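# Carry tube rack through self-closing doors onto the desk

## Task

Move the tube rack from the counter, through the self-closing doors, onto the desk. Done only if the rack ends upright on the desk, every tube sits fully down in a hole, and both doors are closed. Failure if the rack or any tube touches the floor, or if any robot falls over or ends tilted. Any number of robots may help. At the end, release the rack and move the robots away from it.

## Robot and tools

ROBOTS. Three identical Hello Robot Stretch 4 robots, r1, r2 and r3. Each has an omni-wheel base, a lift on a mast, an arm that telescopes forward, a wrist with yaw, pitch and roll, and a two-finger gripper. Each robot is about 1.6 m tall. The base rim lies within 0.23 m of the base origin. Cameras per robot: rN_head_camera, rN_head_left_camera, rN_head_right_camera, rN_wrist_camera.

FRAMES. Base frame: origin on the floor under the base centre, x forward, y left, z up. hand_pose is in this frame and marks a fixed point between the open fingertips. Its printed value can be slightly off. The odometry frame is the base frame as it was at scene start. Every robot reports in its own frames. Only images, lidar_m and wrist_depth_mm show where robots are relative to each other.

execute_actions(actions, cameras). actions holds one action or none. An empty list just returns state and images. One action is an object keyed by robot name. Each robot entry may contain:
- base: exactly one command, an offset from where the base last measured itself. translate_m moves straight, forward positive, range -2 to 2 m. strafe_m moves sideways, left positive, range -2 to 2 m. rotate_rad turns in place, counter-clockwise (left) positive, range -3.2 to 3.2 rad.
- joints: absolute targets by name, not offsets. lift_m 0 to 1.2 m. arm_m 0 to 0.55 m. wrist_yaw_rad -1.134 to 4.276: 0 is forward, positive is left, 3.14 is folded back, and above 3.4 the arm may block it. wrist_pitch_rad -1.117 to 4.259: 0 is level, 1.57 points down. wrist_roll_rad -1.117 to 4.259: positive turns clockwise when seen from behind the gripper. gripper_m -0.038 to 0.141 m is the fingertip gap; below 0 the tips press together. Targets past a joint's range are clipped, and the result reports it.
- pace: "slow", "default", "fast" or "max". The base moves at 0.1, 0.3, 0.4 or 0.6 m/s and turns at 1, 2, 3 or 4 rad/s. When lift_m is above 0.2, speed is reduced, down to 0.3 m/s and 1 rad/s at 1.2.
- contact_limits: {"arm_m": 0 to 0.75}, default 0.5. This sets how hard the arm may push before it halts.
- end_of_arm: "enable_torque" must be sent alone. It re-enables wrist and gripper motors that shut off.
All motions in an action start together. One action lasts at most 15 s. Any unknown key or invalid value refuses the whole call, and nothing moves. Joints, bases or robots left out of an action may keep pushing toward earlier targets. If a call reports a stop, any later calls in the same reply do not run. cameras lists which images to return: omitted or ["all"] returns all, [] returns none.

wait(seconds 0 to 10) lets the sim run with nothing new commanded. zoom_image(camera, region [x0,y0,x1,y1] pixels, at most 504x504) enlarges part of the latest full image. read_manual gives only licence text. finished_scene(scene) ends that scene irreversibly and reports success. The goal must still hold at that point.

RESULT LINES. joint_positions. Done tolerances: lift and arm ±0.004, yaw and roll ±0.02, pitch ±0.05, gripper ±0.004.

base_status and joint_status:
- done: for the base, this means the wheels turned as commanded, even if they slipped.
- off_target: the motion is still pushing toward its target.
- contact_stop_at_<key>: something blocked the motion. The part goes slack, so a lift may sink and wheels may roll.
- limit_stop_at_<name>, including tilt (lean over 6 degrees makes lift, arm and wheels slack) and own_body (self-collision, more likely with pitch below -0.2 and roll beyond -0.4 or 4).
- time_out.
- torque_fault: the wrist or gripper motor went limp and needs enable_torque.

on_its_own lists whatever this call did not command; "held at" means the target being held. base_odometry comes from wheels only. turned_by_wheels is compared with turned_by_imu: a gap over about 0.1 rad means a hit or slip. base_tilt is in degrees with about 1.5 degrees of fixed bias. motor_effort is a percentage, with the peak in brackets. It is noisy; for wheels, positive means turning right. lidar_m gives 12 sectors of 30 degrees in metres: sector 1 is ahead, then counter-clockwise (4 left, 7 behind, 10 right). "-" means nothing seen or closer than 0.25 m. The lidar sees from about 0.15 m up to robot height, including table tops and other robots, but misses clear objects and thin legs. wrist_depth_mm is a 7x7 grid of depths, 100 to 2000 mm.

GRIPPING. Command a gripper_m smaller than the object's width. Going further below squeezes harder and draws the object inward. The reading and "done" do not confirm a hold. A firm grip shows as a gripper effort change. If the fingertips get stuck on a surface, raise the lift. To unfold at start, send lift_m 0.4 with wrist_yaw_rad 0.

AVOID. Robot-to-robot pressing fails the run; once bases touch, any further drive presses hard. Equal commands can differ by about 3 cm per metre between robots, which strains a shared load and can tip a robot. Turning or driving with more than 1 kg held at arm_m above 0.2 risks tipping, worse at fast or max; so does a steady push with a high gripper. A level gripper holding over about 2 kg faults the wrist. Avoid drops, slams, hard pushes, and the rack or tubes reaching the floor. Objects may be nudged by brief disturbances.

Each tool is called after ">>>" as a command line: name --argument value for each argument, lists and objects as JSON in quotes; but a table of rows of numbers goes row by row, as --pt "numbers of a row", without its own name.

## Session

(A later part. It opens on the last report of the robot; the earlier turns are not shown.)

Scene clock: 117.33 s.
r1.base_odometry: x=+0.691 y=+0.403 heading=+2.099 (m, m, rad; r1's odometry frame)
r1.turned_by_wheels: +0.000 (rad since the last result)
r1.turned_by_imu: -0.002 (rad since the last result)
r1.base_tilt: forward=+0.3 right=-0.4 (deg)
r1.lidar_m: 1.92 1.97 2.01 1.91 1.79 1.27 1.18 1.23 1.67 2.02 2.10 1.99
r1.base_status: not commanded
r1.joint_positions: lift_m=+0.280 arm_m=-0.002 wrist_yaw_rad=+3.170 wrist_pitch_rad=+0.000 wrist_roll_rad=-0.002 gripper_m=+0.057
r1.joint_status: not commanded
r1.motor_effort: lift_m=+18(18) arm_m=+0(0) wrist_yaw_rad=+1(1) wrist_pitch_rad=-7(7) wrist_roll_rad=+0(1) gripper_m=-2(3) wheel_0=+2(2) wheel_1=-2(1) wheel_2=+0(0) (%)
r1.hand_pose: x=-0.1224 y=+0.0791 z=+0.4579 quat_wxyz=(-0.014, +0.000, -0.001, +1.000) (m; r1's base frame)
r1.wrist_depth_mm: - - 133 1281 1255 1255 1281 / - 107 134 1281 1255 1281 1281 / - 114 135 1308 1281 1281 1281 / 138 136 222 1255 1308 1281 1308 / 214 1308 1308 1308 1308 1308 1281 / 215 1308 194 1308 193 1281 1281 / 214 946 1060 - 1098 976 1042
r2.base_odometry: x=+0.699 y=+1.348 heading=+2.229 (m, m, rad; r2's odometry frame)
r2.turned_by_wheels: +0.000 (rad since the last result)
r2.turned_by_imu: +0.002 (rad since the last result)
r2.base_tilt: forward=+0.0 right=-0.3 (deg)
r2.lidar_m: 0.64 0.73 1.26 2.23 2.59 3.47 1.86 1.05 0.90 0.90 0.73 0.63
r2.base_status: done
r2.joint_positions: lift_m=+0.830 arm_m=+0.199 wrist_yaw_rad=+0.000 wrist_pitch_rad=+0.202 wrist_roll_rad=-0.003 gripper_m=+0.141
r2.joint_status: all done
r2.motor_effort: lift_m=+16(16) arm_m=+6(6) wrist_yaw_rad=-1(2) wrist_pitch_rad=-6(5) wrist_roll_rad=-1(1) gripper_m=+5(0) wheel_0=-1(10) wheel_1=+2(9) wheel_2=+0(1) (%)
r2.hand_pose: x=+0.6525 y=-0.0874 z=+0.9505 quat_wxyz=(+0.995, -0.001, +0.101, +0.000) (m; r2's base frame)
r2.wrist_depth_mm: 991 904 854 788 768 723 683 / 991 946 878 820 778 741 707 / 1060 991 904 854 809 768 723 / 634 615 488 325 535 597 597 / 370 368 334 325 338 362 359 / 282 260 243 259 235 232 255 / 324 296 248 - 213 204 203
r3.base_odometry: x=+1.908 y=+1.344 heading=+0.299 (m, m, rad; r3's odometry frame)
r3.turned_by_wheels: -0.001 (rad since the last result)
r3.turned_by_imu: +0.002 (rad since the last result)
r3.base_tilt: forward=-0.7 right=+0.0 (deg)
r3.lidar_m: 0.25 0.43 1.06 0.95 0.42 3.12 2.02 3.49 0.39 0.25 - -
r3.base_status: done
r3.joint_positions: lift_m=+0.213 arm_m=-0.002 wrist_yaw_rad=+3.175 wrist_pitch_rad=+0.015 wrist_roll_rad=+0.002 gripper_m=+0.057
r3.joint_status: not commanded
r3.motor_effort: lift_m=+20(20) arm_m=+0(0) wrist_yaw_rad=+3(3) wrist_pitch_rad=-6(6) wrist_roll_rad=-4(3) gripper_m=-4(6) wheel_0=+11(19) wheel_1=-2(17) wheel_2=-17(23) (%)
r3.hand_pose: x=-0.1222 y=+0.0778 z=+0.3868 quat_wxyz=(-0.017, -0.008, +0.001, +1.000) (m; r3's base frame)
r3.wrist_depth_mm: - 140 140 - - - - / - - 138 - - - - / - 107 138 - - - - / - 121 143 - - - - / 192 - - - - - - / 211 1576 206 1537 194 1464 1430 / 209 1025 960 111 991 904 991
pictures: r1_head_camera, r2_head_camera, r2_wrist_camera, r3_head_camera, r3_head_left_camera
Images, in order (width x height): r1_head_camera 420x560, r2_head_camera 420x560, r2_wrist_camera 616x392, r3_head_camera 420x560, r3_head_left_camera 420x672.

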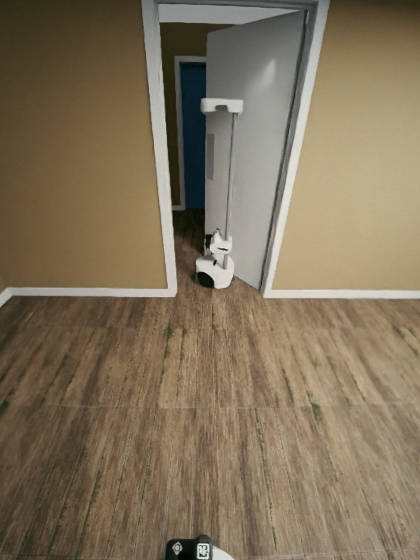

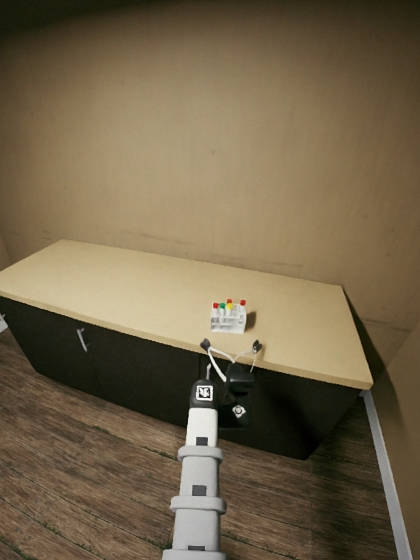

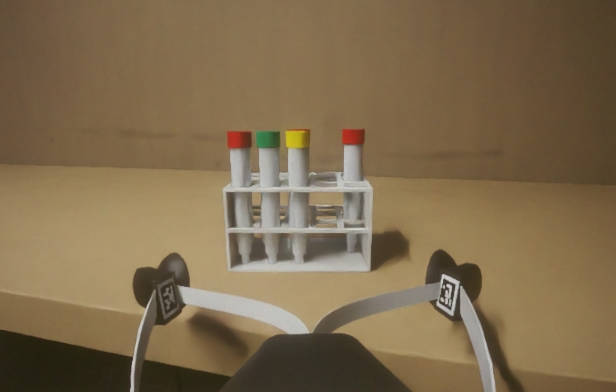

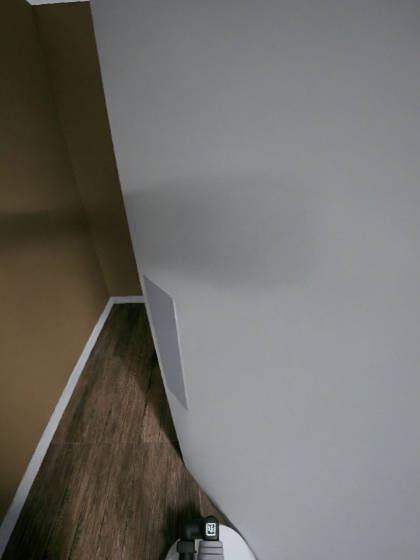

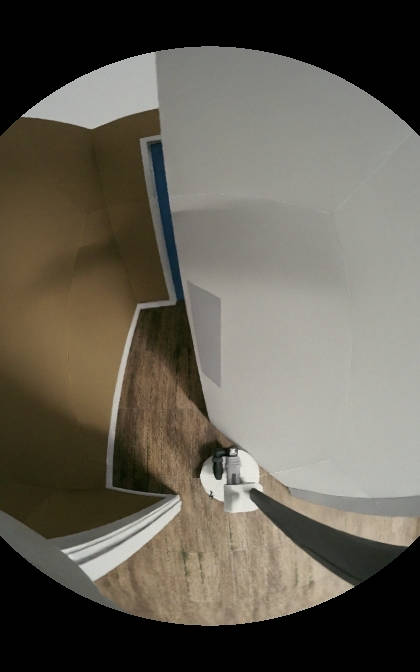

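>>> execute_actions --actions '[{"r2": {"base": {"strafe_m": 0.009}, "joints": {"arm_m": 0.29, "lift_m": 0.825}, "pace": "slow"}, "r3": {"base": {"translate_m": 0.55}}, "r1": {"base": {"translate_m": 1.3}}}]' --cameras '["r2_head_camera", "r2_wrist_camera", "r3_head_left_camera", "r1_head_camera"]'

Scene clock: 138.50 s.
r1.base_odometry: x=+0.036 y=+1.526 heading=+2.099 (m, m, rad; r1's odometry frame)
r1.turned_by_wheels: +0.000 (rad since the last result)
r1.turned_by_imu: -0.009 (rad since the last result)
r1.base_tilt: forward=+0.4 right=-0.3 (deg)
r1.lidar_m: 1.27 0.69 0.88 1.95 2.02 2.65 2.49 2.56 2.07 1.97 0.92 0.84
r1.base_status: done
r1.joint_positions: lift_m=+0.280 arm_m=-0.002 wrist_yaw_rad=+3.170 wrist_pitch_rad=+0.000 wrist_roll_rad=-0.002 gripper_m=+0.057
r1.joint_status: not commanded
r1.motor_effort: lift_m=+18(17) arm_m=+0(0) wrist_yaw_rad=+1(1) wrist_pitch_rad=-6(5) wrist_roll_rad=+0(3) gripper_m=-2(3) wheel_0=+2(7) wheel_1=+2(8) wheel_2=+0(10) (%)
r1.hand_pose: x=-0.1224 y=+0.0791 z=+0.4579 quat_wxyz=(-0.014, +0.000, -0.001, +1.000) (m; r1's base frame)
r1.wrist_depth_mm: - - 133 - - - - / - 107 134 - - - - / - 114 135 - - - - / 138 136 223 - - - - / 215 - - - - - - / 215 1397 194 1499 192 1464 1464 / 215 960 1060 - 1078 976 1042
r2.base_odometry: x=+0.692 y=+1.342 heading=+2.229 (m, m, rad; r2's odometry frame)
r2.turned_by_wheels: +0.000 (rad since the last result)
r2.turned_by_imu: +0.002 (rad since the last result)
r2.base_tilt: forward=+0.0 right=-0.3 (deg)
r2.lidar_m: 0.65 0.72 1.24 2.21 2.57 3.47 1.88 1.08 0.91 0.90 0.77 0.63
r2.base_status: done
r2.joint_positions: lift_m=+0.825 arm_m=+0.289 wrist_yaw_rad=+0.000 wrist_pitch_rad=+0.202 wrist_roll_rad=-0.003 gripper_m=+0.141
r2.joint_status: all done
r2.motor_effort: lift_m=+16(19) arm_m=+6(5) wrist_yaw_rad=-1(2) wrist_pitch_rad=-5(4) wrist_roll_rad=+0(1) gripper_m=+1(3) wheel_0=-1(4) wheel_1=+0(6) wheel_2=+0(1) (%)
r2.hand_pose: x=+0.7425 y=-0.0874 z=+0.9455 quat_wxyz=(+0.995, -0.001, +0.101, +0.000) (m; r2's base frame)
r2.wrist_depth_mm: 878 809 768 715 676 647 621 / 917 842 798 741 707 661 634 / 960 878 809 732 715 683 654 / 603 597 224 225 459 580 569 / 355 353 231 235 252 349 343 / 251 225 226 233 224 223 246 / 194 195 195 - 193 185 195
r3.base_odometry: x=+2.433 y=+1.506 heading=+0.299 (m, m, rad; r3's odometry frame)
r3.turned_by_wheels: +0.000 (rad since the last result)
r3.turned_by_imu: +0.002 (rad since the last result)
r3.base_tilt: forward=-0.7 right=+0.0 (deg)
r3.lidar_m: 1.56 1.57 1.12 1.04 1.06 0.82 1.27 0.47 0.25 0.25 1.07 1.36
r3.base_status: done
r3.joint_positions: lift_m=+0.213 arm_m=-0.002 wrist_yaw_rad=+3.175 wrist_pitch_rad=+0.015 wrist_roll_rad=+0.002 gripper_m=+0.057
r3.joint_status: not commanded
r3.motor_effort: lift_m=+19(20) arm_m=+0(0) wrist_yaw_rad=+2(1) wrist_pitch_rad=-5(7) wrist_roll_rad=-3(0) gripper_m=-5(3) wheel_0=+6(15) wheel_1=-3(2) wheel_2=-1(26) (%)
r3.hand_pose: x=-0.1222 y=+0.0778 z=+0.3868 quat_wxyz=(-0.017, -0.008, +0.001, +1.000) (m; r3's base frame)
r3.wrist_depth_mm: - 140 140 - - 854 854 / - - 138 - - 842 842 / - 107 138 - - 866 842 / - 121 143 - - 842 842 / 193 946 - 1661 - 842 854 / 211 1430 206 1397 193 854 854 / 209 946 960 111 991 831 831
pictures: r1_head_camera, r2_head_camera, r2_wrist_camera, r3_head_left_camera
Images, in order (width x height): r1_head_camera 420x560, r2_head_camera 420x560, r2_wrist_camera 616x392, r3_head_left_camera 420x672.

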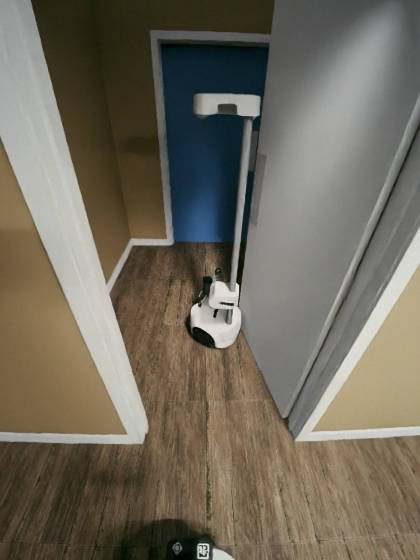

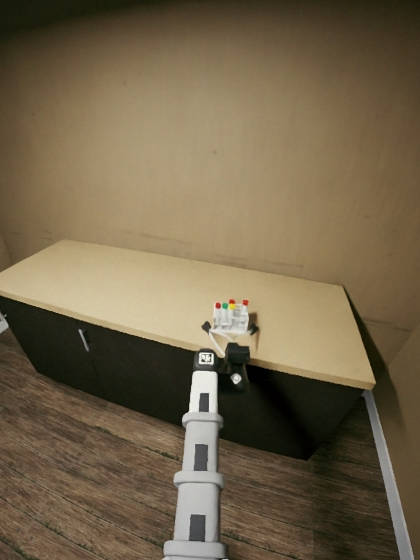

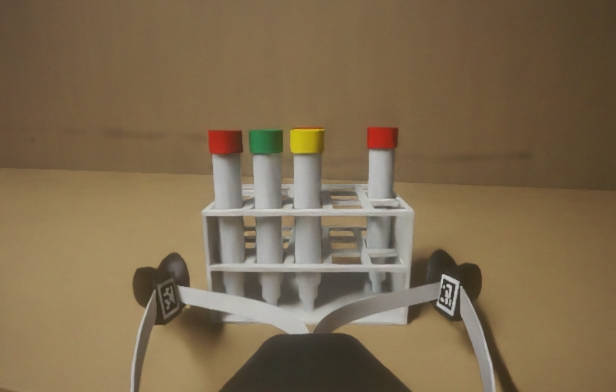

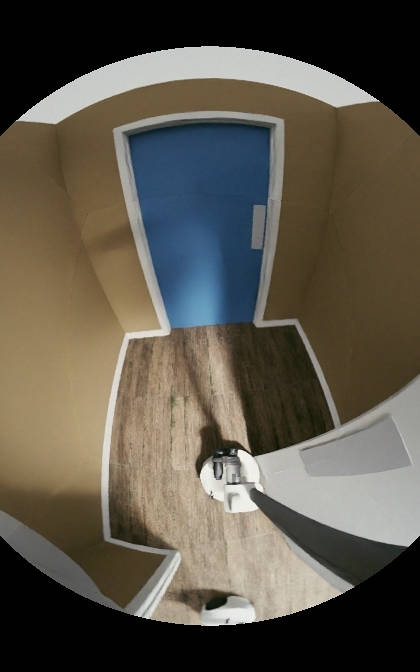

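>>> execute_actions --actions '[{"r2": {"joints": {"arm_m": 0.335}, "pace": "slow"}, "r3": {"base": {"translate_m": 1.27}}, "r1": {"base": {"translate_m": 1.25}}}]' --cameras '["r2_head_camera", "r2_wrist_camera", "r3_head_left_camera", "r1_head_left_camera"]'

Scene clock: 148.77 s.
r1.base_odometry: x=-0.594 y=+2.605 heading=+2.099 (m, m, rad; r1's odometry frame)
r1.turned_by_wheels: +0.000 (rad since the last result)
r1.turned_by_imu: -0.063 (rad since the last result)
r1.base_tilt: forward=+0.3 right=-0.3 (deg)
r1.lidar_m: 0.27 1.59 1.08 0.98 0.72 0.58 3.74 3.77 0.28 0.25 - 0.25
r1.base_status: done
r1.joint_positions: lift_m=+0.280 arm_m=-0.002 wrist_yaw_rad=+3.170 wrist_pitch_rad=+0.000 wrist_roll_rad=-0.002 gripper_m=+0.057
r1.joint_status: not commanded
r1.motor_effort: lift_m=+18(18) arm_m=+0(0) wrist_yaw_rad=+1(0) wrist_pitch_rad=-7(6) wrist_roll_rad=-3(1) gripper_m=-2(3) wheel_0=+9(24) wheel_1=-2(9) wheel_2=-7(29) (%)
r1.hand_pose: x=-0.1224 y=+0.0791 z=+0.4579 quat_wxyz=(-0.014, +0.000, -0.001, +1.000) (m; r1's base frame)
r1.wrist_depth_mm: - - 134 - - 580 580 / - 107 134 - - 580 580 / - 114 135 - - 580 585 / 138 137 222 - - 580 591 / 213 - - - - 585 591 / 215 1430 194 1464 192 591 591 / 214 960 1060 - 1078 574 597
r2.base_odometry: x=+0.692 y=+1.342 heading=+2.229 (m, m, rad; r2's odometry frame)
r2.turned_by_wheels: +0.000 (rad since the last result)
r2.turned_by_imu: +0.002 (rad since the last result)
r2.base_tilt: forward=+0.0 right=-0.2 (deg)
r2.lidar_m: 0.64 0.73 1.23 2.21 2.55 3.46 1.88 1.05 0.91 0.91 0.73 0.61
r2.base_status: not commanded
r2.joint_positions: lift_m=+0.825 arm_m=+0.334 wrist_yaw_rad=+0.000 wrist_pitch_rad=+0.202 wrist_roll_rad=-0.003 gripper_m=+0.141
r2.joint_status: all done
r2.motor_effort: lift_m=+16(16) arm_m=+6(4) wrist_yaw_rad=-2(1) wrist_pitch_rad=-4(5) wrist_roll_rad=-1(1) gripper_m=+4(0) wheel_0=-1(1) wheel_1=-1(1) wheel_2=+0(0) (%)
r2.hand_pose: x=+0.7875 y=-0.0874 z=+0.9455 quat_wxyz=(+0.995, -0.001, +0.101, +0.000) (m; r2's base frame)
r2.wrist_depth_mm: 820 768 715 676 640 609 580 / 866 809 750 707 654 621 597 / 891 842 750 715 683 654 615 / 597 597 191 192 459 580 569 / 353 357 196 198 216 347 345 / 252 225 200 202 197 223 246 / 194 195 195 - 194 191 195
r3.base_odometry: x=+3.647 y=+1.880 heading=+0.299 (m, m, rad; r3's odometry frame)
r3.turned_by_wheels: +0.000 (rad since the last result)
r3.turned_by_imu: +0.003 (rad since the last result)
r3.base_tilt: forward=-0.7 right=+0.0 (deg)
r3.lidar_m: 0.29 0.29 0.42 0.70 1.14 1.54 1.19 1.45 0.98 0.92 0.44 0.33
r3.base_status: done
r3.joint_positions: lift_m=+0.213 arm_m=-0.002 wrist_yaw_rad=+3.175 wrist_pitch_rad=+0.015 wrist_roll_rad=+0.002 gripper_m=+0.057
r3.joint_status: not commanded
r3.motor_effort: lift_m=+19(20) arm_m=+0(0) wrist_yaw_rad=+2(1) wrist_pitch_rad=-5(7) wrist_roll_rad=-1(2) gripper_m=-1(4) wheel_0=+1(12) wheel_1=+0(3) wheel_2=+0(11) (%)
r3.hand_pose: x=-0.1222 y=+0.0778 z=+0.3868 quat_wxyz=(-0.017, -0.008, +0.001, +1.000) (m; r3's base frame)
r3.wrist_depth_mm: - 140 140 - - - 1537 / - - 138 - - - 1499 / - 107 138 - - - 1499 / - 121 143 1464 - - 1537 / 192 1921 - 1464 - - 1537 / 211 1576 206 1366 193 1430 1366 / 209 1008 946 111 976 891 976
pictures: r1_head_left_camera, r2_head_camera, r2_wrist_camera, r3_head_left_camera
Images, in order (width x height): r1_head_left_camera 420x672, r2_head_camera 420x560, r2_wrist_camera 616x392, r3_head_left_camera 420x672.

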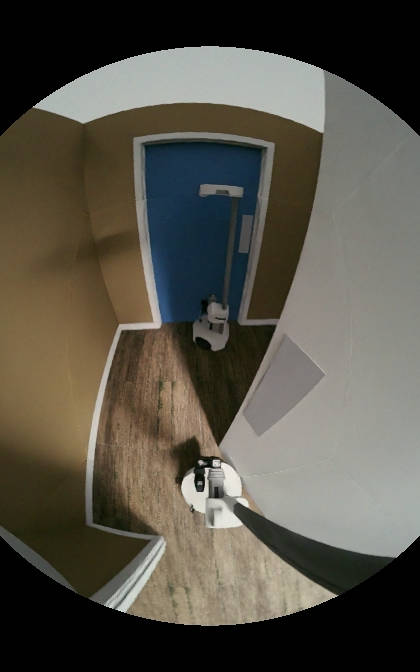

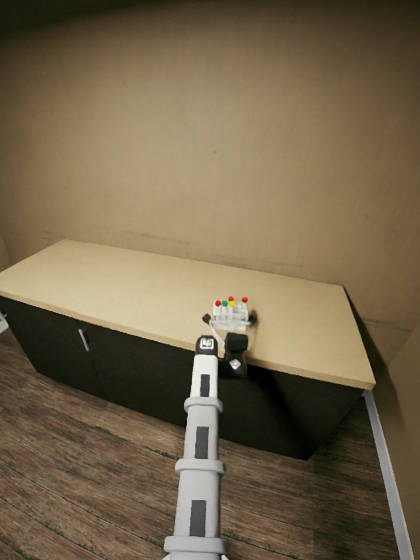

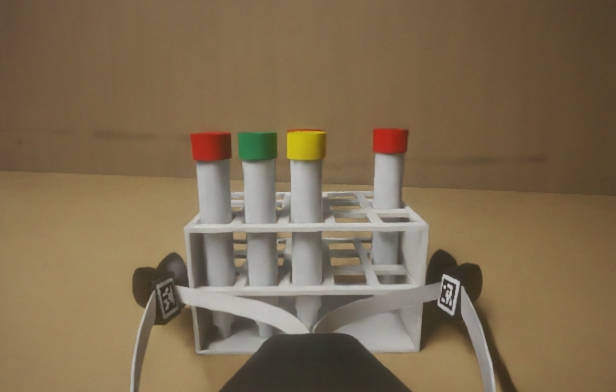

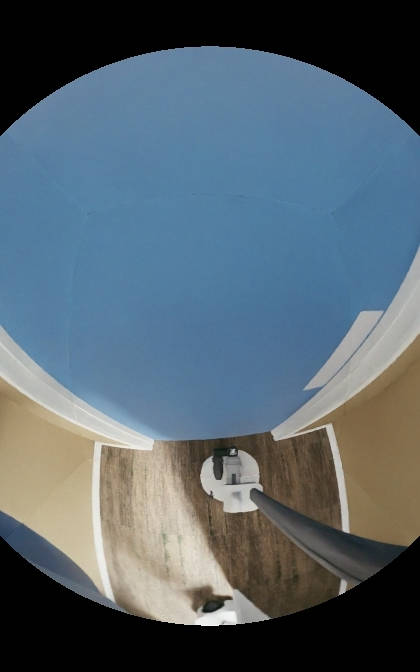

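>>> zoom_image --camera "r2_head_camera" --region '[180, 280, 280, 360]'

Region (180, 280, 280, 360) of r2_head_camera's 420x560 image, scaled by 5.040, with more detail than that image has; it fills the top 403 rows of this view, and the rest is white.

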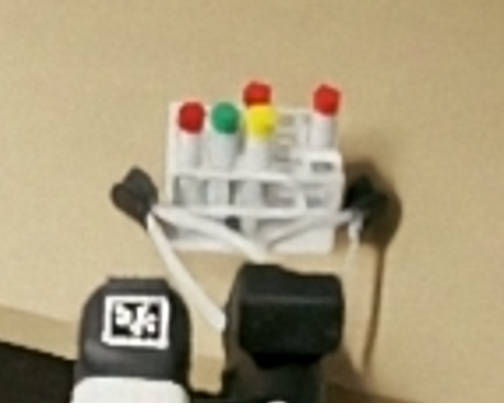

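>>> execute_actions --actions '[{"r2": {"joints": {"gripper_m": 0.085}}, "r3": {"base": {"strafe_m": 0.1}}, "r1": {"base": {"strafe_m": -0.4}, "pace": "slow"}}]' --cameras '["r2_head_camera", "r2_wrist_camera", "r3_head_left_camera", "r1_head_left_camera"]'

Scene clock: 162.17 s.
r1.base_odometry: x=-0.366 y=+2.725 heading=+2.161 (m, m, rad; r1's odometry frame)
r1.turned_by_wheels: +0.062 (rad since the last result)
r1.turned_by_imu: +0.061 (rad since the last result)
r1.base_tilt: forward=+0.3 right=-0.3 (deg)
r1.lidar_m: 1.38 1.49 1.31 1.22 0.75 3.33 3.84 0.26 0.25 - 0.25 0.27
r1.base_status: strafe_m contact_stop (by the wheels' count: -0.257 of -0.400)
r1.joint_positions: lift_m=+0.280 arm_m=-0.002 wrist_yaw_rad=+3.170 wrist_pitch_rad=+0.000 wrist_roll_rad=-0.002 gripper_m=+0.057
r1.joint_status: not commanded
r1.on_its_own: the wheels are slack since a contact_stop
r1.motor_effort: lift_m=+18(18) arm_m=-1(1) wrist_yaw_rad=+0(0) wrist_pitch_rad=-6(6) wrist_roll_rad=+0(1) gripper_m=-2(3) wheel_0=+0(34) wheel_1=+0(35) wheel_2=+0(3) (%)
r1.hand_pose: x=-0.1224 y=+0.0791 z=+0.4579 quat_wxyz=(-0.014, +0.000, -0.001, +1.000) (m; r1's base frame)
r1.wrist_depth_mm: - - 133 - - - - / - 107 134 - - - - / - 114 135 - - - - / 138 136 221 - - - - / 214 591 - - - - - / 215 496 195 1499 193 1464 1430 / 214 462 1078 - 1078 960 1042
r2.base_odometry: x=+0.692 y=+1.342 heading=+2.229 (m, m, rad; r2's odometry frame)
r2.turned_by_wheels: +0.000 (rad since the last result)
r2.turned_by_imu: +0.003 (rad since the last result)
r2.base_tilt: forward=+0.1 right=-0.2 (deg)
r2.lidar_m: 0.64 0.74 1.25 2.22 2.56 3.46 1.91 1.07 0.92 0.90 0.74 0.63
r2.base_status: not commanded
r2.joint_positions: lift_m=+0.825 arm_m=+0.334 wrist_yaw_rad=+0.000 wrist_pitch_rad=+0.203 wrist_roll_rad=-0.003 gripper_m=+0.085
r2.joint_status: all done
r2.motor_effort: lift_m=+16(16) arm_m=+6(6) wrist_yaw_rad=-1(1) wrist_pitch_rad=-8(9) wrist_roll_rad=-1(1) gripper_m=-13(18) wheel_0=-1(1) wheel_1=-1(0) wheel_2=+0(0) (%)
r2.hand_pose: x=+0.7874 y=-0.0874 z=+0.9452 quat_wxyz=(+0.995, -0.001, +0.101, +0.000) (m; r2's base frame)
r2.wrist_depth_mm: 820 768 723 683 640 603 574 / 854 809 750 707 661 621 603 / 891 831 180 707 668 654 609 / 603 591 182 185 455 569 569 / 353 349 187 190 210 343 343 / 249 224 189 199 216 189 244 / 193 185 190 - 193 190 194
r3.base_odometry: x=+3.617 y=+1.976 heading=+0.299 (m, m, rad; r3's odometry frame)
r3.turned_by_wheels: +0.000 (rad since the last result)
r3.turned_by_imu: +0.001 (rad since the last result)
r3.base_tilt: forward=-0.7 right=+0.1 (deg)
r3.lidar_m: 0.29 0.28 0.41 0.70 1.06 1.40 1.38 1.17 1.09 1.02 0.48 0.31
r3.base_status: done
r3.joint_positions: lift_m=+0.213 arm_m=-0.002 wrist_yaw_rad=+3.175 wrist_pitch_rad=+0.015 wrist_roll_rad=+0.002 gripper_m=+0.057
r3.joint_status: not commanded
r3.motor_effort: lift_m=+20(20) arm_m=+0(0) wrist_yaw_rad=+1(3) wrist_pitch_rad=-6(5) wrist_roll_rad=+0(0) gripper_m=-3(2) wheel_0=+1(8) wheel_1=-2(9) wheel_2=+0(1) (%)
r3.hand_pose: x=-0.1222 y=+0.0778 z=+0.3868 quat_wxyz=(-0.017, -0.008, +0.001, +1.000) (m; r3's base frame)
r3.wrist_depth_mm: - 140 140 - - 1983 1397 / - - 139 - - - 1397 / - 107 138 - - - 1397 / - 121 143 - - - 1397 / 192 1336 1618 - - - 1366 / 211 1430 206 1537 193 1464 1308 / 209 1008 946 111 1008 904 991
pictures: r1_head_left_camera, r2_head_camera, r2_wrist_camera, r3_head_left_camera
Images, in order (width x height): r1_head_left_camera 420x672, r2_head_camera 420x560, r2_wrist_camera 616x392, r3_head_left_camera 420x672.

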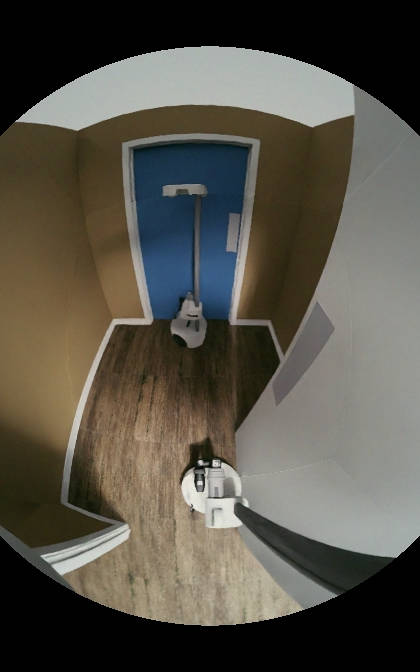

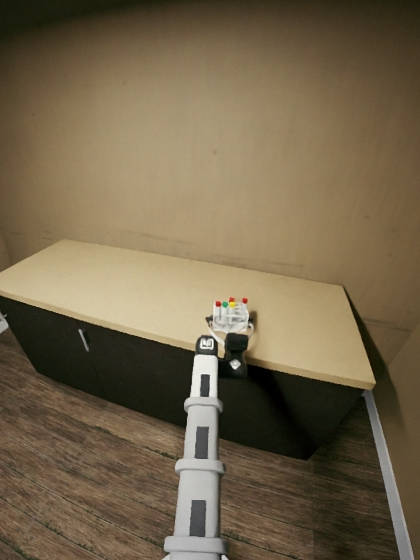

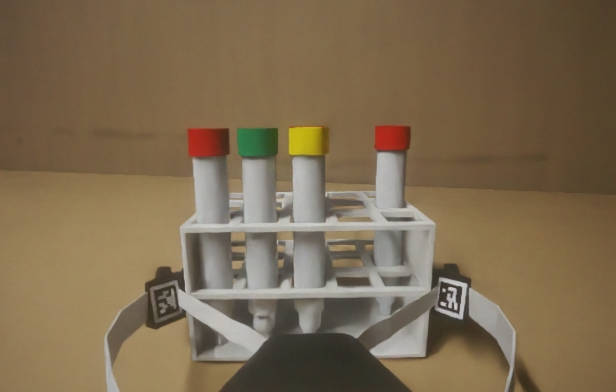

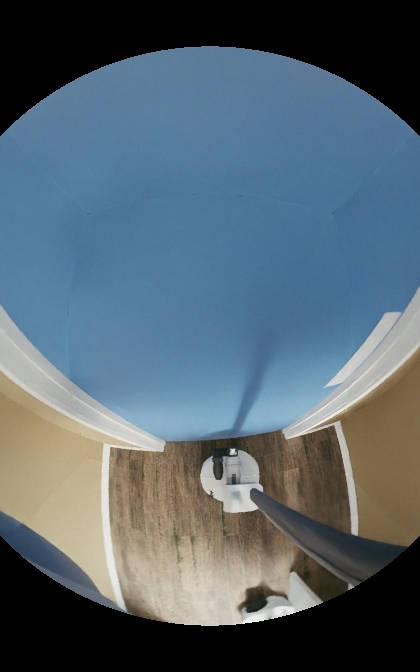

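>>> execute_actions --actions '[{"r2": {"joints": {"gripper_m": 0.07, "lift_m": 0.87}, "pace": "slow"}, "r3": {"base": {"translate_m": 0.45}, "pace": "slow"}, "r1": {"base": {"translate_m": 0.3}, "pace": "slow"}}]' --cameras '["r2_head_camera", "r2_wrist_camera", "r3_head_left_camera", "r1_head_right_camera"]'

Scene clock: 171.03 s.
r1.base_odometry: x=-0.533 y=+2.974 heading=+2.161 (m, m, rad; r1's odometry frame)
r1.turned_by_wheels: +0.000 (rad since the last result)
r1.turned_by_imu: -0.005 (rad since the last result)
r1.base_tilt: forward=+0.3 right=-0.4 (deg)
r1.lidar_m: 1.50 1.57 1.30 1.25 1.06 0.95 4.20 0.28 0.25 - 0.25 1.13
r1.base_status: done
r1.joint_positions: lift_m=+0.280 arm_m=-0.002 wrist_yaw_rad=+3.170 wrist_pitch_rad=+0.000 wrist_roll_rad=-0.002 gripper_m=+0.057
r1.joint_status: not commanded
r1.motor_effort: lift_m=+18(18) arm_m=+0(0) wrist_yaw_rad=+1(1) wrist_pitch_rad=-6(6) wrist_roll_rad=-1(1) gripper_m=-2(3) wheel_0=+7(10) wheel_1=+0(3) wheel_2=-4(10) (%)
r1.hand_pose: x=-0.1224 y=+0.0791 z=+0.4579 quat_wxyz=(-0.014, +0.000, -0.001, +1.000) (m; r1's base frame)
r1.wrist_depth_mm: - - 134 - - - 809 / - 107 134 - - - 809 / - 114 135 - - - 798 / 138 136 222 - - - 809 / 214 535 809 - - - 809 / 214 492 194 1499 193 1464 820 / 214 462 946 - 1098 946 820
r2.base_odometry: x=+0.692 y=+1.342 heading=+2.229 (m, m, rad; r2's odometry frame)
r2.turned_by_wheels: +0.000 (rad since the last result)
r2.turned_by_imu: +0.002 (rad since the last result)
r2.base_tilt: forward=+0.0 right=-0.2 (deg)
r2.lidar_m: 0.63 0.73 1.22 2.21 2.57 3.46 1.14 1.09 0.92 0.90 0.73 0.63
r2.base_status: not commanded
r2.joint_positions: lift_m=+0.870 arm_m=+0.334 wrist_yaw_rad=+0.000 wrist_pitch_rad=+0.203 wrist_roll_rad=-0.003 gripper_m=+0.070
r2.joint_status: all done
r2.motor_effort: lift_m=+22(25) arm_m=+5(6) wrist_yaw_rad=-1(1) wrist_pitch_rad=-8(8) wrist_roll_rad=+0(0) gripper_m=-16(22) wheel_0=-1(1) wheel_1=-1(0) wheel_2=+0(0) (%)
r2.hand_pose: x=+0.7874 y=-0.0874 z=+0.9897 quat_wxyz=(+0.995, -0.001, +0.102, +0.000) (m; r2's base frame)
r2.wrist_depth_mm: 820 759 723 676 640 603 580 / 866 798 750 699 661 621 591 / 891 831 170 707 683 647 621 / 798 778 176 179 609 654 627 / 469 469 181 184 204 459 455 / 332 183 184 192 194 181 327 / 257 252 195 - 236 255 254
r3.base_odometry: x=+4.047 y=+2.108 heading=+0.300 (m, m, rad; r3's odometry frame)
r3.turned_by_wheels: +0.001 (rad since the last result)
r3.turned_by_imu: +0.130 (rad since the last result)
r3.base_tilt: forward=-0.8 right=+0.0 (deg)
r3.lidar_m: 0.25 - 0.25 0.27 0.52 1.54 1.51 1.43 0.51 0.52 1.42 0.33
r3.base_status: done
r3.joint_positions: lift_m=+0.213 arm_m=-0.002 wrist_yaw_rad=+3.199 wrist_pitch_rad=+0.015 wrist_roll_rad=+0.002 gripper_m=+0.057
r3.joint_status: not commanded
r3.on_its_own: wrist_yaw_rad is at rest, and its effort (-69) is outside its rest range (-13 to +13)
r3.motor_effort: lift_m=+19(20) arm_m=+0(1) wrist_yaw_rad=-69(86) wrist_pitch_rad=-6(7) wrist_roll_rad=-2(2) gripper_m=-4(0) wheel_0=+6(27) wheel_1=+17(21) wheel_2=-17(27) (%)
r3.hand_pose: x=-0.1242 y=+0.0707 z=+0.3868 quat_wxyz=(-0.029, -0.008, +0.001, +1.000) (m; r3's base frame)
r3.wrist_depth_mm: - - 138 - - - 1661 / - - 137 - - - 1708 / - - 136 - - - 1756 / - 118 138 - - - 1756 / 186 1708 - 1708 - - 1756 / 201 1618 206 1537 194 1464 1430 / 199 1025 960 111 1008 891 991
pictures: r1_head_right_camera, r2_head_camera, r2_wrist_camera, r3_head_left_camera
Images, in order (width x height): r1_head_right_camera 420x672, r2_head_camera 420x560, r2_wrist_camera 616x392, r3_head_left_camera 420x672.

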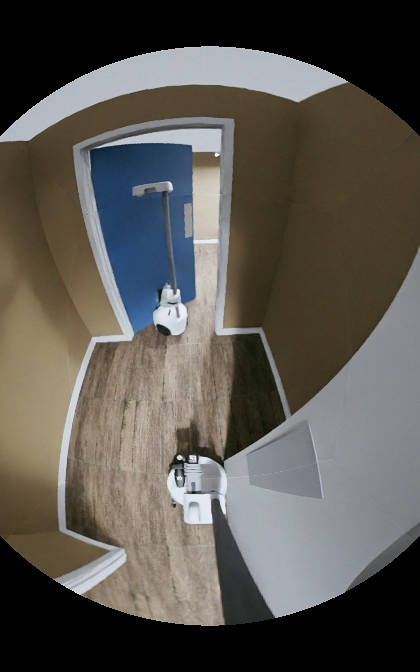

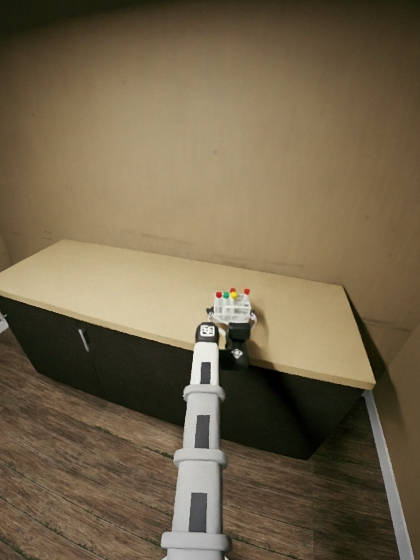

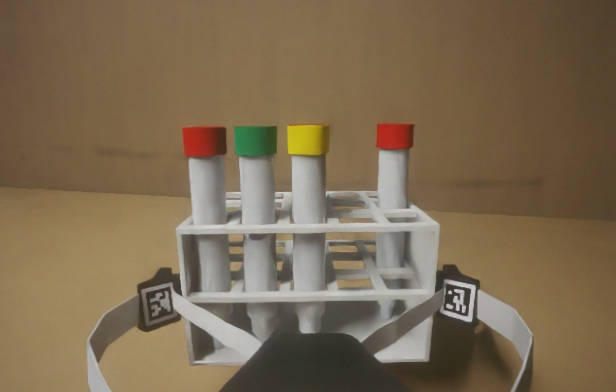

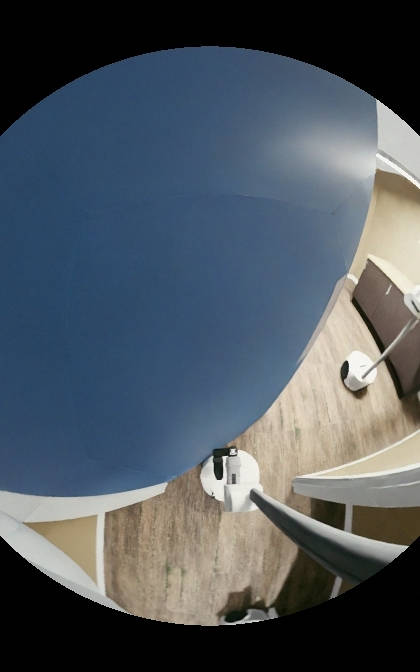

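>>> execute_actions --actions '[{"r2": {"joints": {"arm_m": 0.0}, "pace": "slow"}, "r3": {"base": {"rotate_rad": -0.55}, "pace": "slow"}, "r1": {"base": {"strafe_m": -0.2}, "pace": "slow"}}]' --cameras '["r2_head_right_camera", "r2_wrist_camera", "r3_head_left_camera", "r1_head_right_camera"]'

Scene clock: 184.17 s.
r1.base_odometry: x=-0.525 y=+2.981 heading=+2.153 (m, m, rad; r1's odometry frame)
r1.turned_by_wheels: -0.008 (rad since the last result)
r1.turned_by_imu: -0.012 (rad since the last result)
r1.base_tilt: forward=+0.3 right=-0.3 (deg)
r1.lidar_m: 1.50 1.58 1.34 1.26 1.04 0.97 4.18 0.27 0.25 - 0.25 1.09
r1.base_status: strafe_m contact_stop (by the wheels' count: -0.010 of -0.200)
r1.joint_positions: lift_m=+0.280 arm_m=-0.002 wrist_yaw_rad=+3.170 wrist_pitch_rad=+0.000 wrist_roll_rad=-0.002 gripper_m=+0.057
r1.joint_status: not commanded
r1.on_its_own: the wheels are slack since a contact_stop
r1.motor_effort: lift_m=+18(18) arm_m=+0(0) wrist_yaw_rad=+0(1) wrist_pitch_rad=-7(5) wrist_roll_rad=-2(2) gripper_m=-5(4) wheel_0=+0(30) wheel_1=+0(34) wheel_2=+0(7) (%)
r1.hand_pose: x=-0.1224 y=+0.0791 z=+0.4579 quat_wxyz=(-0.014, +0.000, -0.001, +1.000) (m; r1's base frame)
r1.wrist_depth_mm: - - 134 - - - 809 / - 107 134 - - - 798 / - 114 135 - - - 820 / 138 136 222 - - - 831 / 215 525 798 - - - 820 / 215 492 194 1499 193 1499 831 / 214 459 946 - 1060 931 831
r2.base_odometry: x=+0.692 y=+1.342 heading=+2.229 (m, m, rad; r2's odometry frame)
r2.turned_by_wheels: +0.000 (rad since the last result)
r2.turned_by_imu: +0.002 (rad since the last result)
r2.base_tilt: forward=+0.0 right=-0.3 (deg)
r2.lidar_m: 0.42 0.74 1.24 2.21 2.56 3.47 1.11 1.08 0.91 0.88 0.77 0.46
r2.base_status: not commanded
r2.joint_positions: lift_m=+0.870 arm_m=+0.004 wrist_yaw_rad=+0.000 wrist_pitch_rad=+0.204 wrist_roll_rad=-0.003 gripper_m=+0.070
r2.joint_status: all done
joint sent to its limit — the command would take r2.arm_m past its lower limit, so that joint was sent only as far as its limit.
r2.motor_effort: lift_m=+22(22) arm_m=-6(5) wrist_yaw_rad=-1(1) wrist_pitch_rad=-9(8) wrist_roll_rad=-1(1) gripper_m=-17(20) wheel_0=-1(1) wheel_1=+0(1) wheel_2=+0(0) (%)
r2.hand_pose: x=+0.4570 y=-0.0874 z=+0.9896 quat_wxyz=(+0.995, -0.001, +0.102, +0.000) (m; r2's base frame)
r2.wrist_depth_mm: 1205 1098 1060 991 931 866 842 / 1229 1160 1098 1025 960 904 866 / 1308 1229 170 1008 976 931 878 / 798 788 176 179 621 768 820 / 544 512 181 185 203 466 462 / 585 183 184 193 194 181 373 / 615 559 195 - 436 424 399
r3.base_odometry: x=+4.046 y=+2.107 heading=-0.249 (m, m, rad; r3's odometry frame)
r3.turned_by_wheels: -0.549 (rad since the last result)
r3.turned_by_imu: -0.551 (rad since the last result)
r3.base_tilt: forward=-0.7 right=+0.0 (deg)
r3.lidar_m: 0.35 0.25 - 0.25 0.27 0.51 1.52 1.52 1.49 0.53 0.52 1.42
r3.base_status: done
r3.joint_positions: lift_m=+0.213 arm_m=-0.002 wrist_yaw_rad=+3.175 wrist_pitch_rad=+0.015 wrist_roll_rad=+0.002 gripper_m=+0.057
r3.joint_status: not commanded
r3.motor_effort: lift_m=+19(19) arm_m=+1(1) wrist_yaw_rad=+1(70) wrist_pitch_rad=-7(5) wrist_roll_rad=-2(1) gripper_m=-3(3) wheel_0=-3(9) wheel_1=+24(26) wheel_2=-9(16) (%)
r3.hand_pose: x=-0.1224 y=+0.0777 z=+0.3868 quat_wxyz=(-0.017, -0.008, +0.001, +1.000) (m; r3's base frame)
r3.wrist_depth_mm: - 140 139 - 1618 1182 439 / - - 138 - 1576 1182 439 / - 107 139 - 1618 1205 445 / - 122 142 - 1618 1205 445 / 192 1618 - - 1537 1205 442 / 211 1499 206 1537 193 1160 442 / 209 1008 946 111 976 917 442
pictures: r1_head_right_camera, r2_head_right_camera, r2_wrist_camera, r3_head_left_camera
Images, in order (width x height): r1_head_right_camera 420x672, r2_head_right_camera 420x672, r2_wrist_camera 616x392, r3_head_left_camera 420x672.

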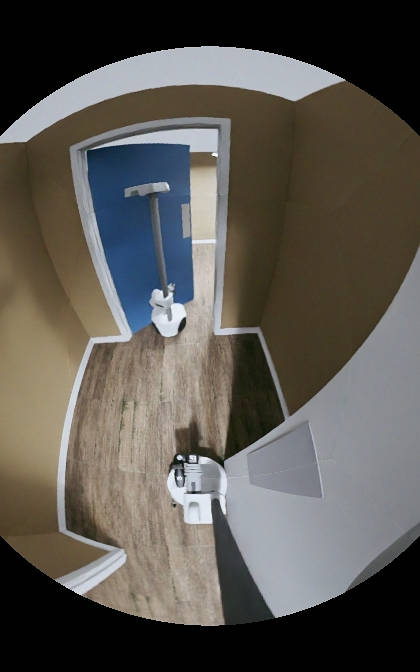

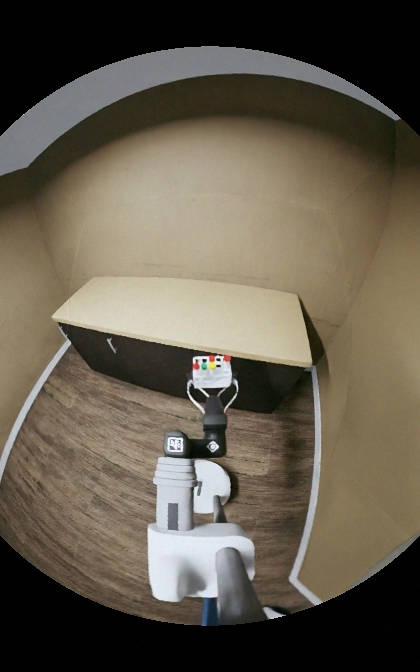

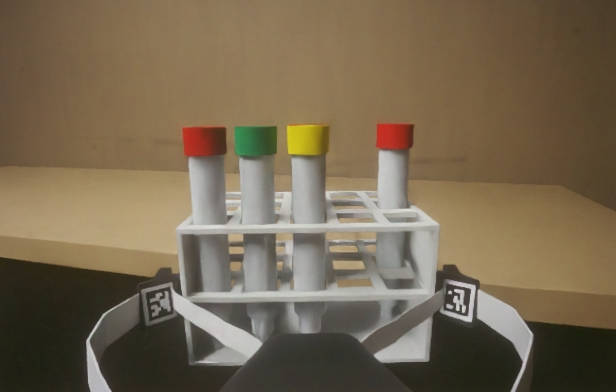

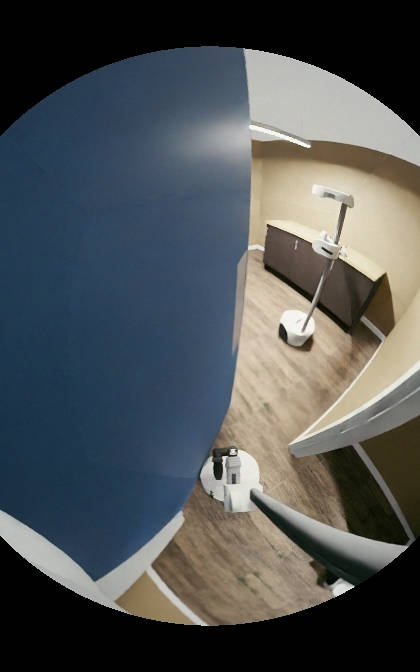

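>>> execute_actions --actions '[{"r2": {"base": {"rotate_rad": -1.85}, "joints": {"wrist_yaw_rad": 0.3}, "pace": "slow"}, "r3": {"base": {"translate_m": 0.45}}, "r1": {"base": {"translate_m": 0.33}, "pace": "slow"}}]' --cameras '["r2_head_right_camera", "r2_wrist_camera", "r3_head_left_camera", "r1_head_right_camera"]'

Scene clock: 228.57 s.
r1.base_odometry: x=-0.707 y=+3.257 heading=+2.153 (m, m, rad; r1's odometry frame)
r1.turned_by_wheels: +0.000 (rad since the last result)
r1.turned_by_imu: -0.005 (rad since the last result)
r1.base_tilt: forward=+0.4 right=-0.3 (deg)
r1.lidar_m: 1.19 1.39 1.34 1.26 1.32 1.21 0.64 0.25 0.30 0.78 0.80 1.08
r1.base_status: done
r1.joint_positions: lift_m=+0.280 arm_m=-0.002 wrist_yaw_rad=+3.170 wrist_pitch_rad=+0.000 wrist_roll_rad=-0.002 gripper_m=+0.057
r1.joint_status: not commanded
r1.motor_effort: lift_m=+18(18) arm_m=+0(0) wrist_yaw_rad=+0(1) wrist_pitch_rad=-6(6) wrist_roll_rad=-1(0) gripper_m=-2(3) wheel_0=+3(14) wheel_1=-1(4) wheel_2=-2(10) (%)
r1.hand_pose: x=-0.1224 y=+0.0791 z=+0.4579 quat_wxyz=(-0.014, +0.000, -0.001, +1.000) (m; r1's base frame)
r1.wrist_depth_mm: - - 133 - - 1160 1118 / - 107 134 - - 1138 1138 / - 113 135 - - 1182 1118 / 138 136 222 - - 1160 1138 / 214 415 699 - - 1182 1138 / 215 384 195 1499 193 1160 1138 / 215 353 778 - 1060 960 1060
r2.base_odometry: x=+0.692 y=+1.342 heading=+0.380 (m, m, rad; r2's odometry frame)
r2.turned_by_wheels: -1.849 (rad since the last result)
r2.turned_by_imu: -1.836 (rad since the last result)
r2.base_tilt: forward=+0.0 right=-0.2 (deg)
r2.lidar_m: 0.41 0.95 0.67 0.63 0.66 0.88 2.22 2.30 3.06 1.20 1.06 0.95
r2.base_status: done
r2.joint_positions: lift_m=+0.870 arm_m=+0.004 wrist_yaw_rad=+0.300 wrist_pitch_rad=+0.204 wrist_roll_rad=-0.003 gripper_m=+0.070
r2.joint_status: all done
r2.motor_effort: lift_m=+22(22) arm_m=-6(5) wrist_yaw_rad=-1(3) wrist_pitch_rad=-8(9) wrist_roll_rad=-1(1) gripper_m=-19(15) wheel_0=+3(7) wheel_1=+2(6) wheel_2=+3(5) (%)
r2.hand_pose: x=+0.4702 y=+0.0000 z=+0.9897 quat_wxyz=(+0.984, -0.017, +0.100, +0.149) (m; r2's base frame)
r2.wrist_depth_mm: 778 723 676 634 591 559 539 / 820 750 699 654 621 580 544 / 854 778 172 647 621 597 564 / 878 820 177 179 627 615 585 / 931 842 182 185 204 640 603 / 976 183 184 192 194 181 621 / 1042 917 195 - 707 683 640
r3.base_odometry: x=+4.482 y=+1.996 heading=-0.249 (m, m, rad; r3's odometry frame)
r3.turned_by_wheels: +0.000 (rad since the last result)
r3.turned_by_imu: +0.001 (rad since the last result)
r3.base_tilt: forward=-0.8 right=+0.0 (deg)
r3.lidar_m: 2.74 0.25 0.26 - 0.25 0.37 1.82 1.57 0.54 0.69 1.07 1.05
r3.base_status: done
r3.joint_positions: lift_m=+0.213 arm_m=-0.002 wrist_yaw_rad=+3.175 wrist_pitch_rad=+0.015 wrist_roll_rad=+0.002 gripper_m=+0.057
r3.joint_status: not commanded
r3.motor_effort: lift_m=+19(19) arm_m=+0(1) wrist_yaw_rad=+0(1) wrist_pitch_rad=-5(6) wrist_roll_rad=-2(2) gripper_m=-3(1) wheel_0=-4(6) wheel_1=+11(30) wheel_2=-1(19) (%)
r3.hand_pose: x=-0.1224 y=+0.0778 z=+0.3868 quat_wxyz=(-0.017, -0.008, +0.001, +1.000) (m; r3's base frame)
r3.wrist_depth_mm: - 140 139 - 1983 500 266 / - - 138 - 1921 512 271 / - 107 138 - 1983 530 274 / - 121 143 - 1983 539 277 / 192 1537 - - 1863 544 279 / 211 1537 206 1576 194 469 281 / 209 1025 946 111 976 359 279
pictures: r1_head_right_camera, r2_head_right_camera, r2_wrist_camera, r3_head_left_camera
Images, in order (width x height): r1_head_right_camera 420x672, r2_head_right_camera 420x672, r2_wrist_camera 616x392, r3_head_left_camera 420x672.

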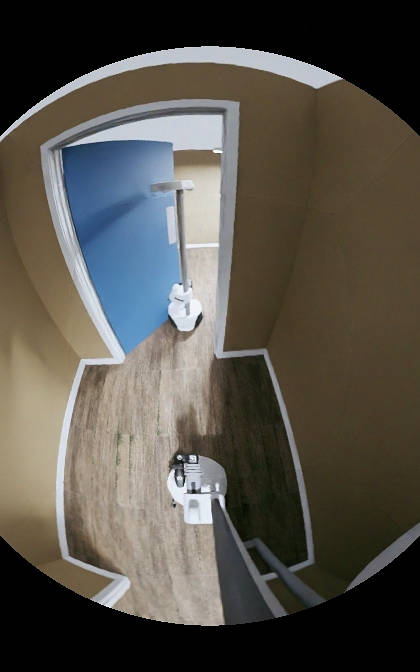

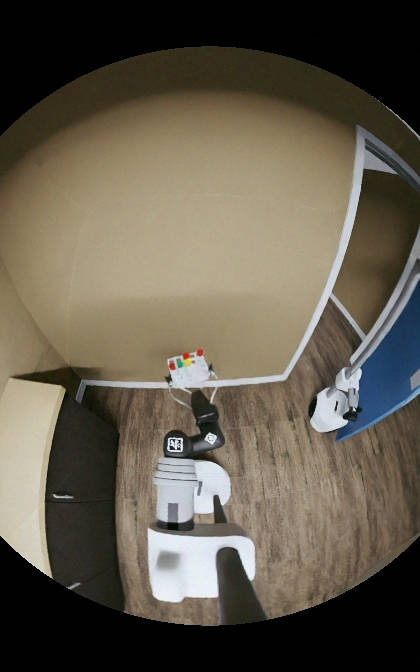

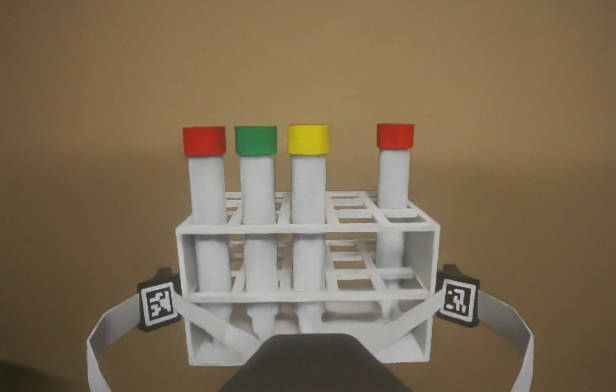

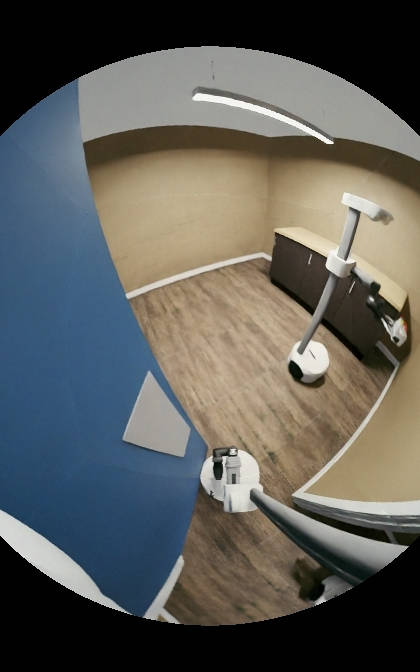

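>>> execute_actions --actions '[{"r2": {"base": {"translate_m": 0.24}}, "r3": {"base": {"strafe_m": 0.38}, "pace": "slow"}, "r1": {"base": {"strafe_m": -0.08}, "pace": "slow"}}]' --cameras '["r2_head_right_camera", "r1_wrist_camera", "r3_head_left_camera", "r1_head_right_camera"]'

Scene clock: 238.30 s.
r1.base_odometry: x=-0.648 y=+3.300 heading=+2.135 (m, m, rad; r1's odometry frame)
r1.turned_by_wheels: -0.018 (rad since the last result)
r1.turned_by_imu: -0.018 (rad since the last result)
r1.base_tilt: forward=+0.4 right=-0.4 (deg)
r1.lidar_m: 1.18 1.41 1.45 1.34 1.39 1.28 0.50 0.26 0.30 0.71 0.73 0.97
r1.base_status: strafe_m contact_stop (by the wheels' count: -0.073 of -0.080)
r1.joint_positions: lift_m=+0.280 arm_m=-0.002 wrist_yaw_rad=+3.170 wrist_pitch_rad=+0.000 wrist_roll_rad=-0.002 gripper_m=+0.057
r1.joint_status: not commanded
r1.on_its_own: the wheels are slack since a contact_stop
r1.motor_effort: lift_m=+18(19) arm_m=+0(0) wrist_yaw_rad=+1(1) wrist_pitch_rad=-4(7) wrist_roll_rad=+1(1) gripper_m=-1(2) wheel_0=+0(17) wheel_1=+0(37) wheel_2=+0(11) (%)
r1.hand_pose: x=-0.1224 y=+0.0791 z=+0.4579 quat_wxyz=(-0.014, +0.000, -0.001, +1.000) (m; r1's base frame)
r1.wrist_depth_mm: - - 133 - - - 1138 / - 107 134 - - - 1138 / - 114 135 - - - 1138 / 138 136 222 - - - 1160 / 215 404 615 - - - 1160 / 215 375 195 1499 193 1229 1160 / 214 349 683 - 1078 960 1042
r2.base_odometry: x=+0.915 y=+1.431 heading=+0.380 (m, m, rad; r2's odometry frame)
r2.turned_by_wheels: +0.000 (rad since the last result)
r2.turned_by_imu: +0.002 (rad since the last result)
r2.base_tilt: forward=+0.0 right=-0.3 (deg)
r2.lidar_m: 0.40 0.69 0.89 0.63 0.66 0.89 2.46 2.57 3.39 1.31 1.00 0.71
r2.base_status: done
r2.joint_positions: lift_m=+0.870 arm_m=+0.004 wrist_yaw_rad=+0.300 wrist_pitch_rad=+0.204 wrist_roll_rad=-0.003 gripper_m=+0.070
r2.joint_status: not commanded
r2.motor_effort: lift_m=+21(22) arm_m=-6(6) wrist_yaw_rad=+0(1) wrist_pitch_rad=-8(8) wrist_roll_rad=-1(1) gripper_m=-18(20) wheel_0=+2(5) wheel_1=-1(5) wheel_2=-1(9) (%)
r2.hand_pose: x=+0.4702 y=+0.0000 z=+0.9897 quat_wxyz=(+0.984, -0.017, +0.100, +0.149) (m; r2's base frame)
r2.wrist_depth_mm: 488 459 430 399 377 355 340 / 512 477 442 413 389 368 347 / 535 496 171 413 392 377 359 / 564 517 176 179 399 392 370 / 585 539 181 184 204 404 382 / 621 183 183 193 193 181 392 / 654 585 195 - 449 430 410
r3.base_odometry: x=+4.576 y=+2.364 heading=-0.248 (m, m, rad; r3's odometry frame)
r3.turned_by_wheels: +0.001 (rad since the last result)
r3.turned_by_imu: +0.002 (rad since the last result)
r3.base_tilt: forward=-0.7 right=+0.0 (deg)
r3.lidar_m: 2.55 2.47 0.25 0.25 - 0.25 0.39 1.80 0.90 0.94 1.31 2.26
r3.base_status: done
r3.joint_positions: lift_m=+0.213 arm_m=-0.002 wrist_yaw_rad=+3.175 wrist_pitch_rad=+0.015 wrist_roll_rad=+0.002 gripper_m=+0.057
r3.joint_status: not commanded
r3.motor_effort: lift_m=+19(19) arm_m=+1(1) wrist_yaw_rad=+1(2) wrist_pitch_rad=-6(6) wrist_roll_rad=-3(2) gripper_m=-2(2) wheel_0=-5(16) wheel_1=+9(16) wheel_2=+3(3) (%)
r3.hand_pose: x=-0.1224 y=+0.0778 z=+0.3868 quat_wxyz=(-0.017, -0.008, +0.001, +1.000) (m; r3's base frame)
r3.wrist_depth_mm: - 140 140 654 343 232 186 / - - 138 668 347 233 187 / - 107 138 539 351 235 188 / - 121 143 609 351 236 189 / 192 - - 691 330 236 190 / 211 1537 205 615 194 226 190 / 209 1025 960 111 312 206 190
pictures: r1_head_right_camera, r1_wrist_camera, r2_head_right_camera, r3_head_left_camera
Images, in order (width x height): r1_head_right_camera 420x672, r1_wrist_camera 616x392, r2_head_right_camera 420x672, r3_head_left_camera 420x672.

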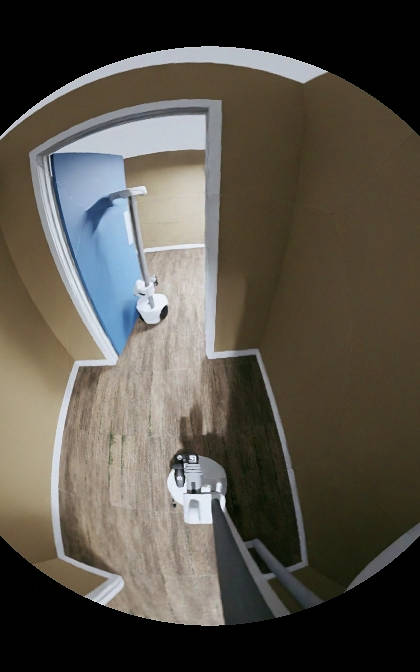

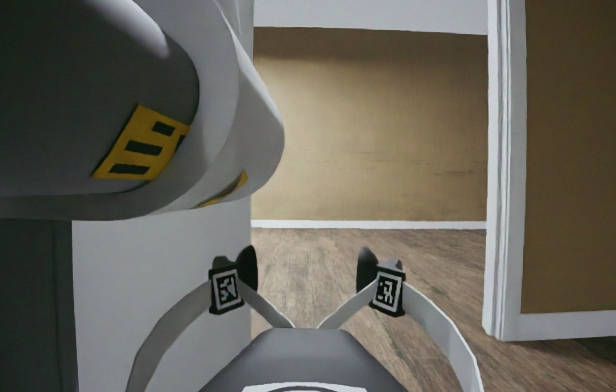

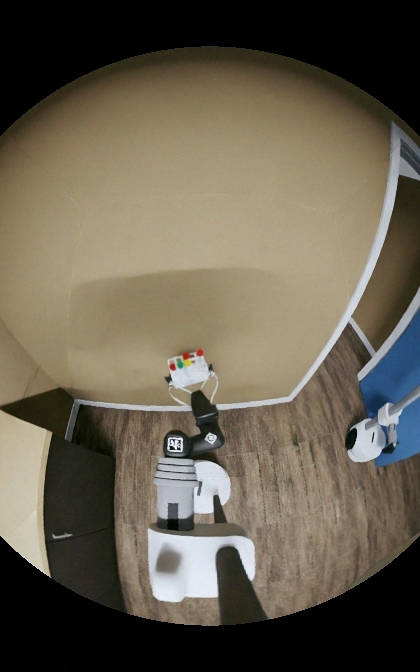

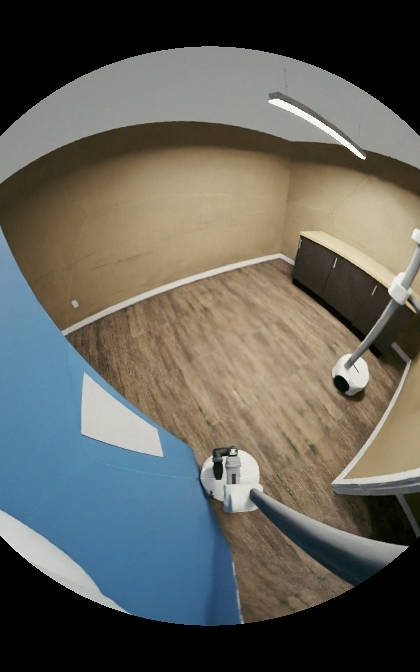

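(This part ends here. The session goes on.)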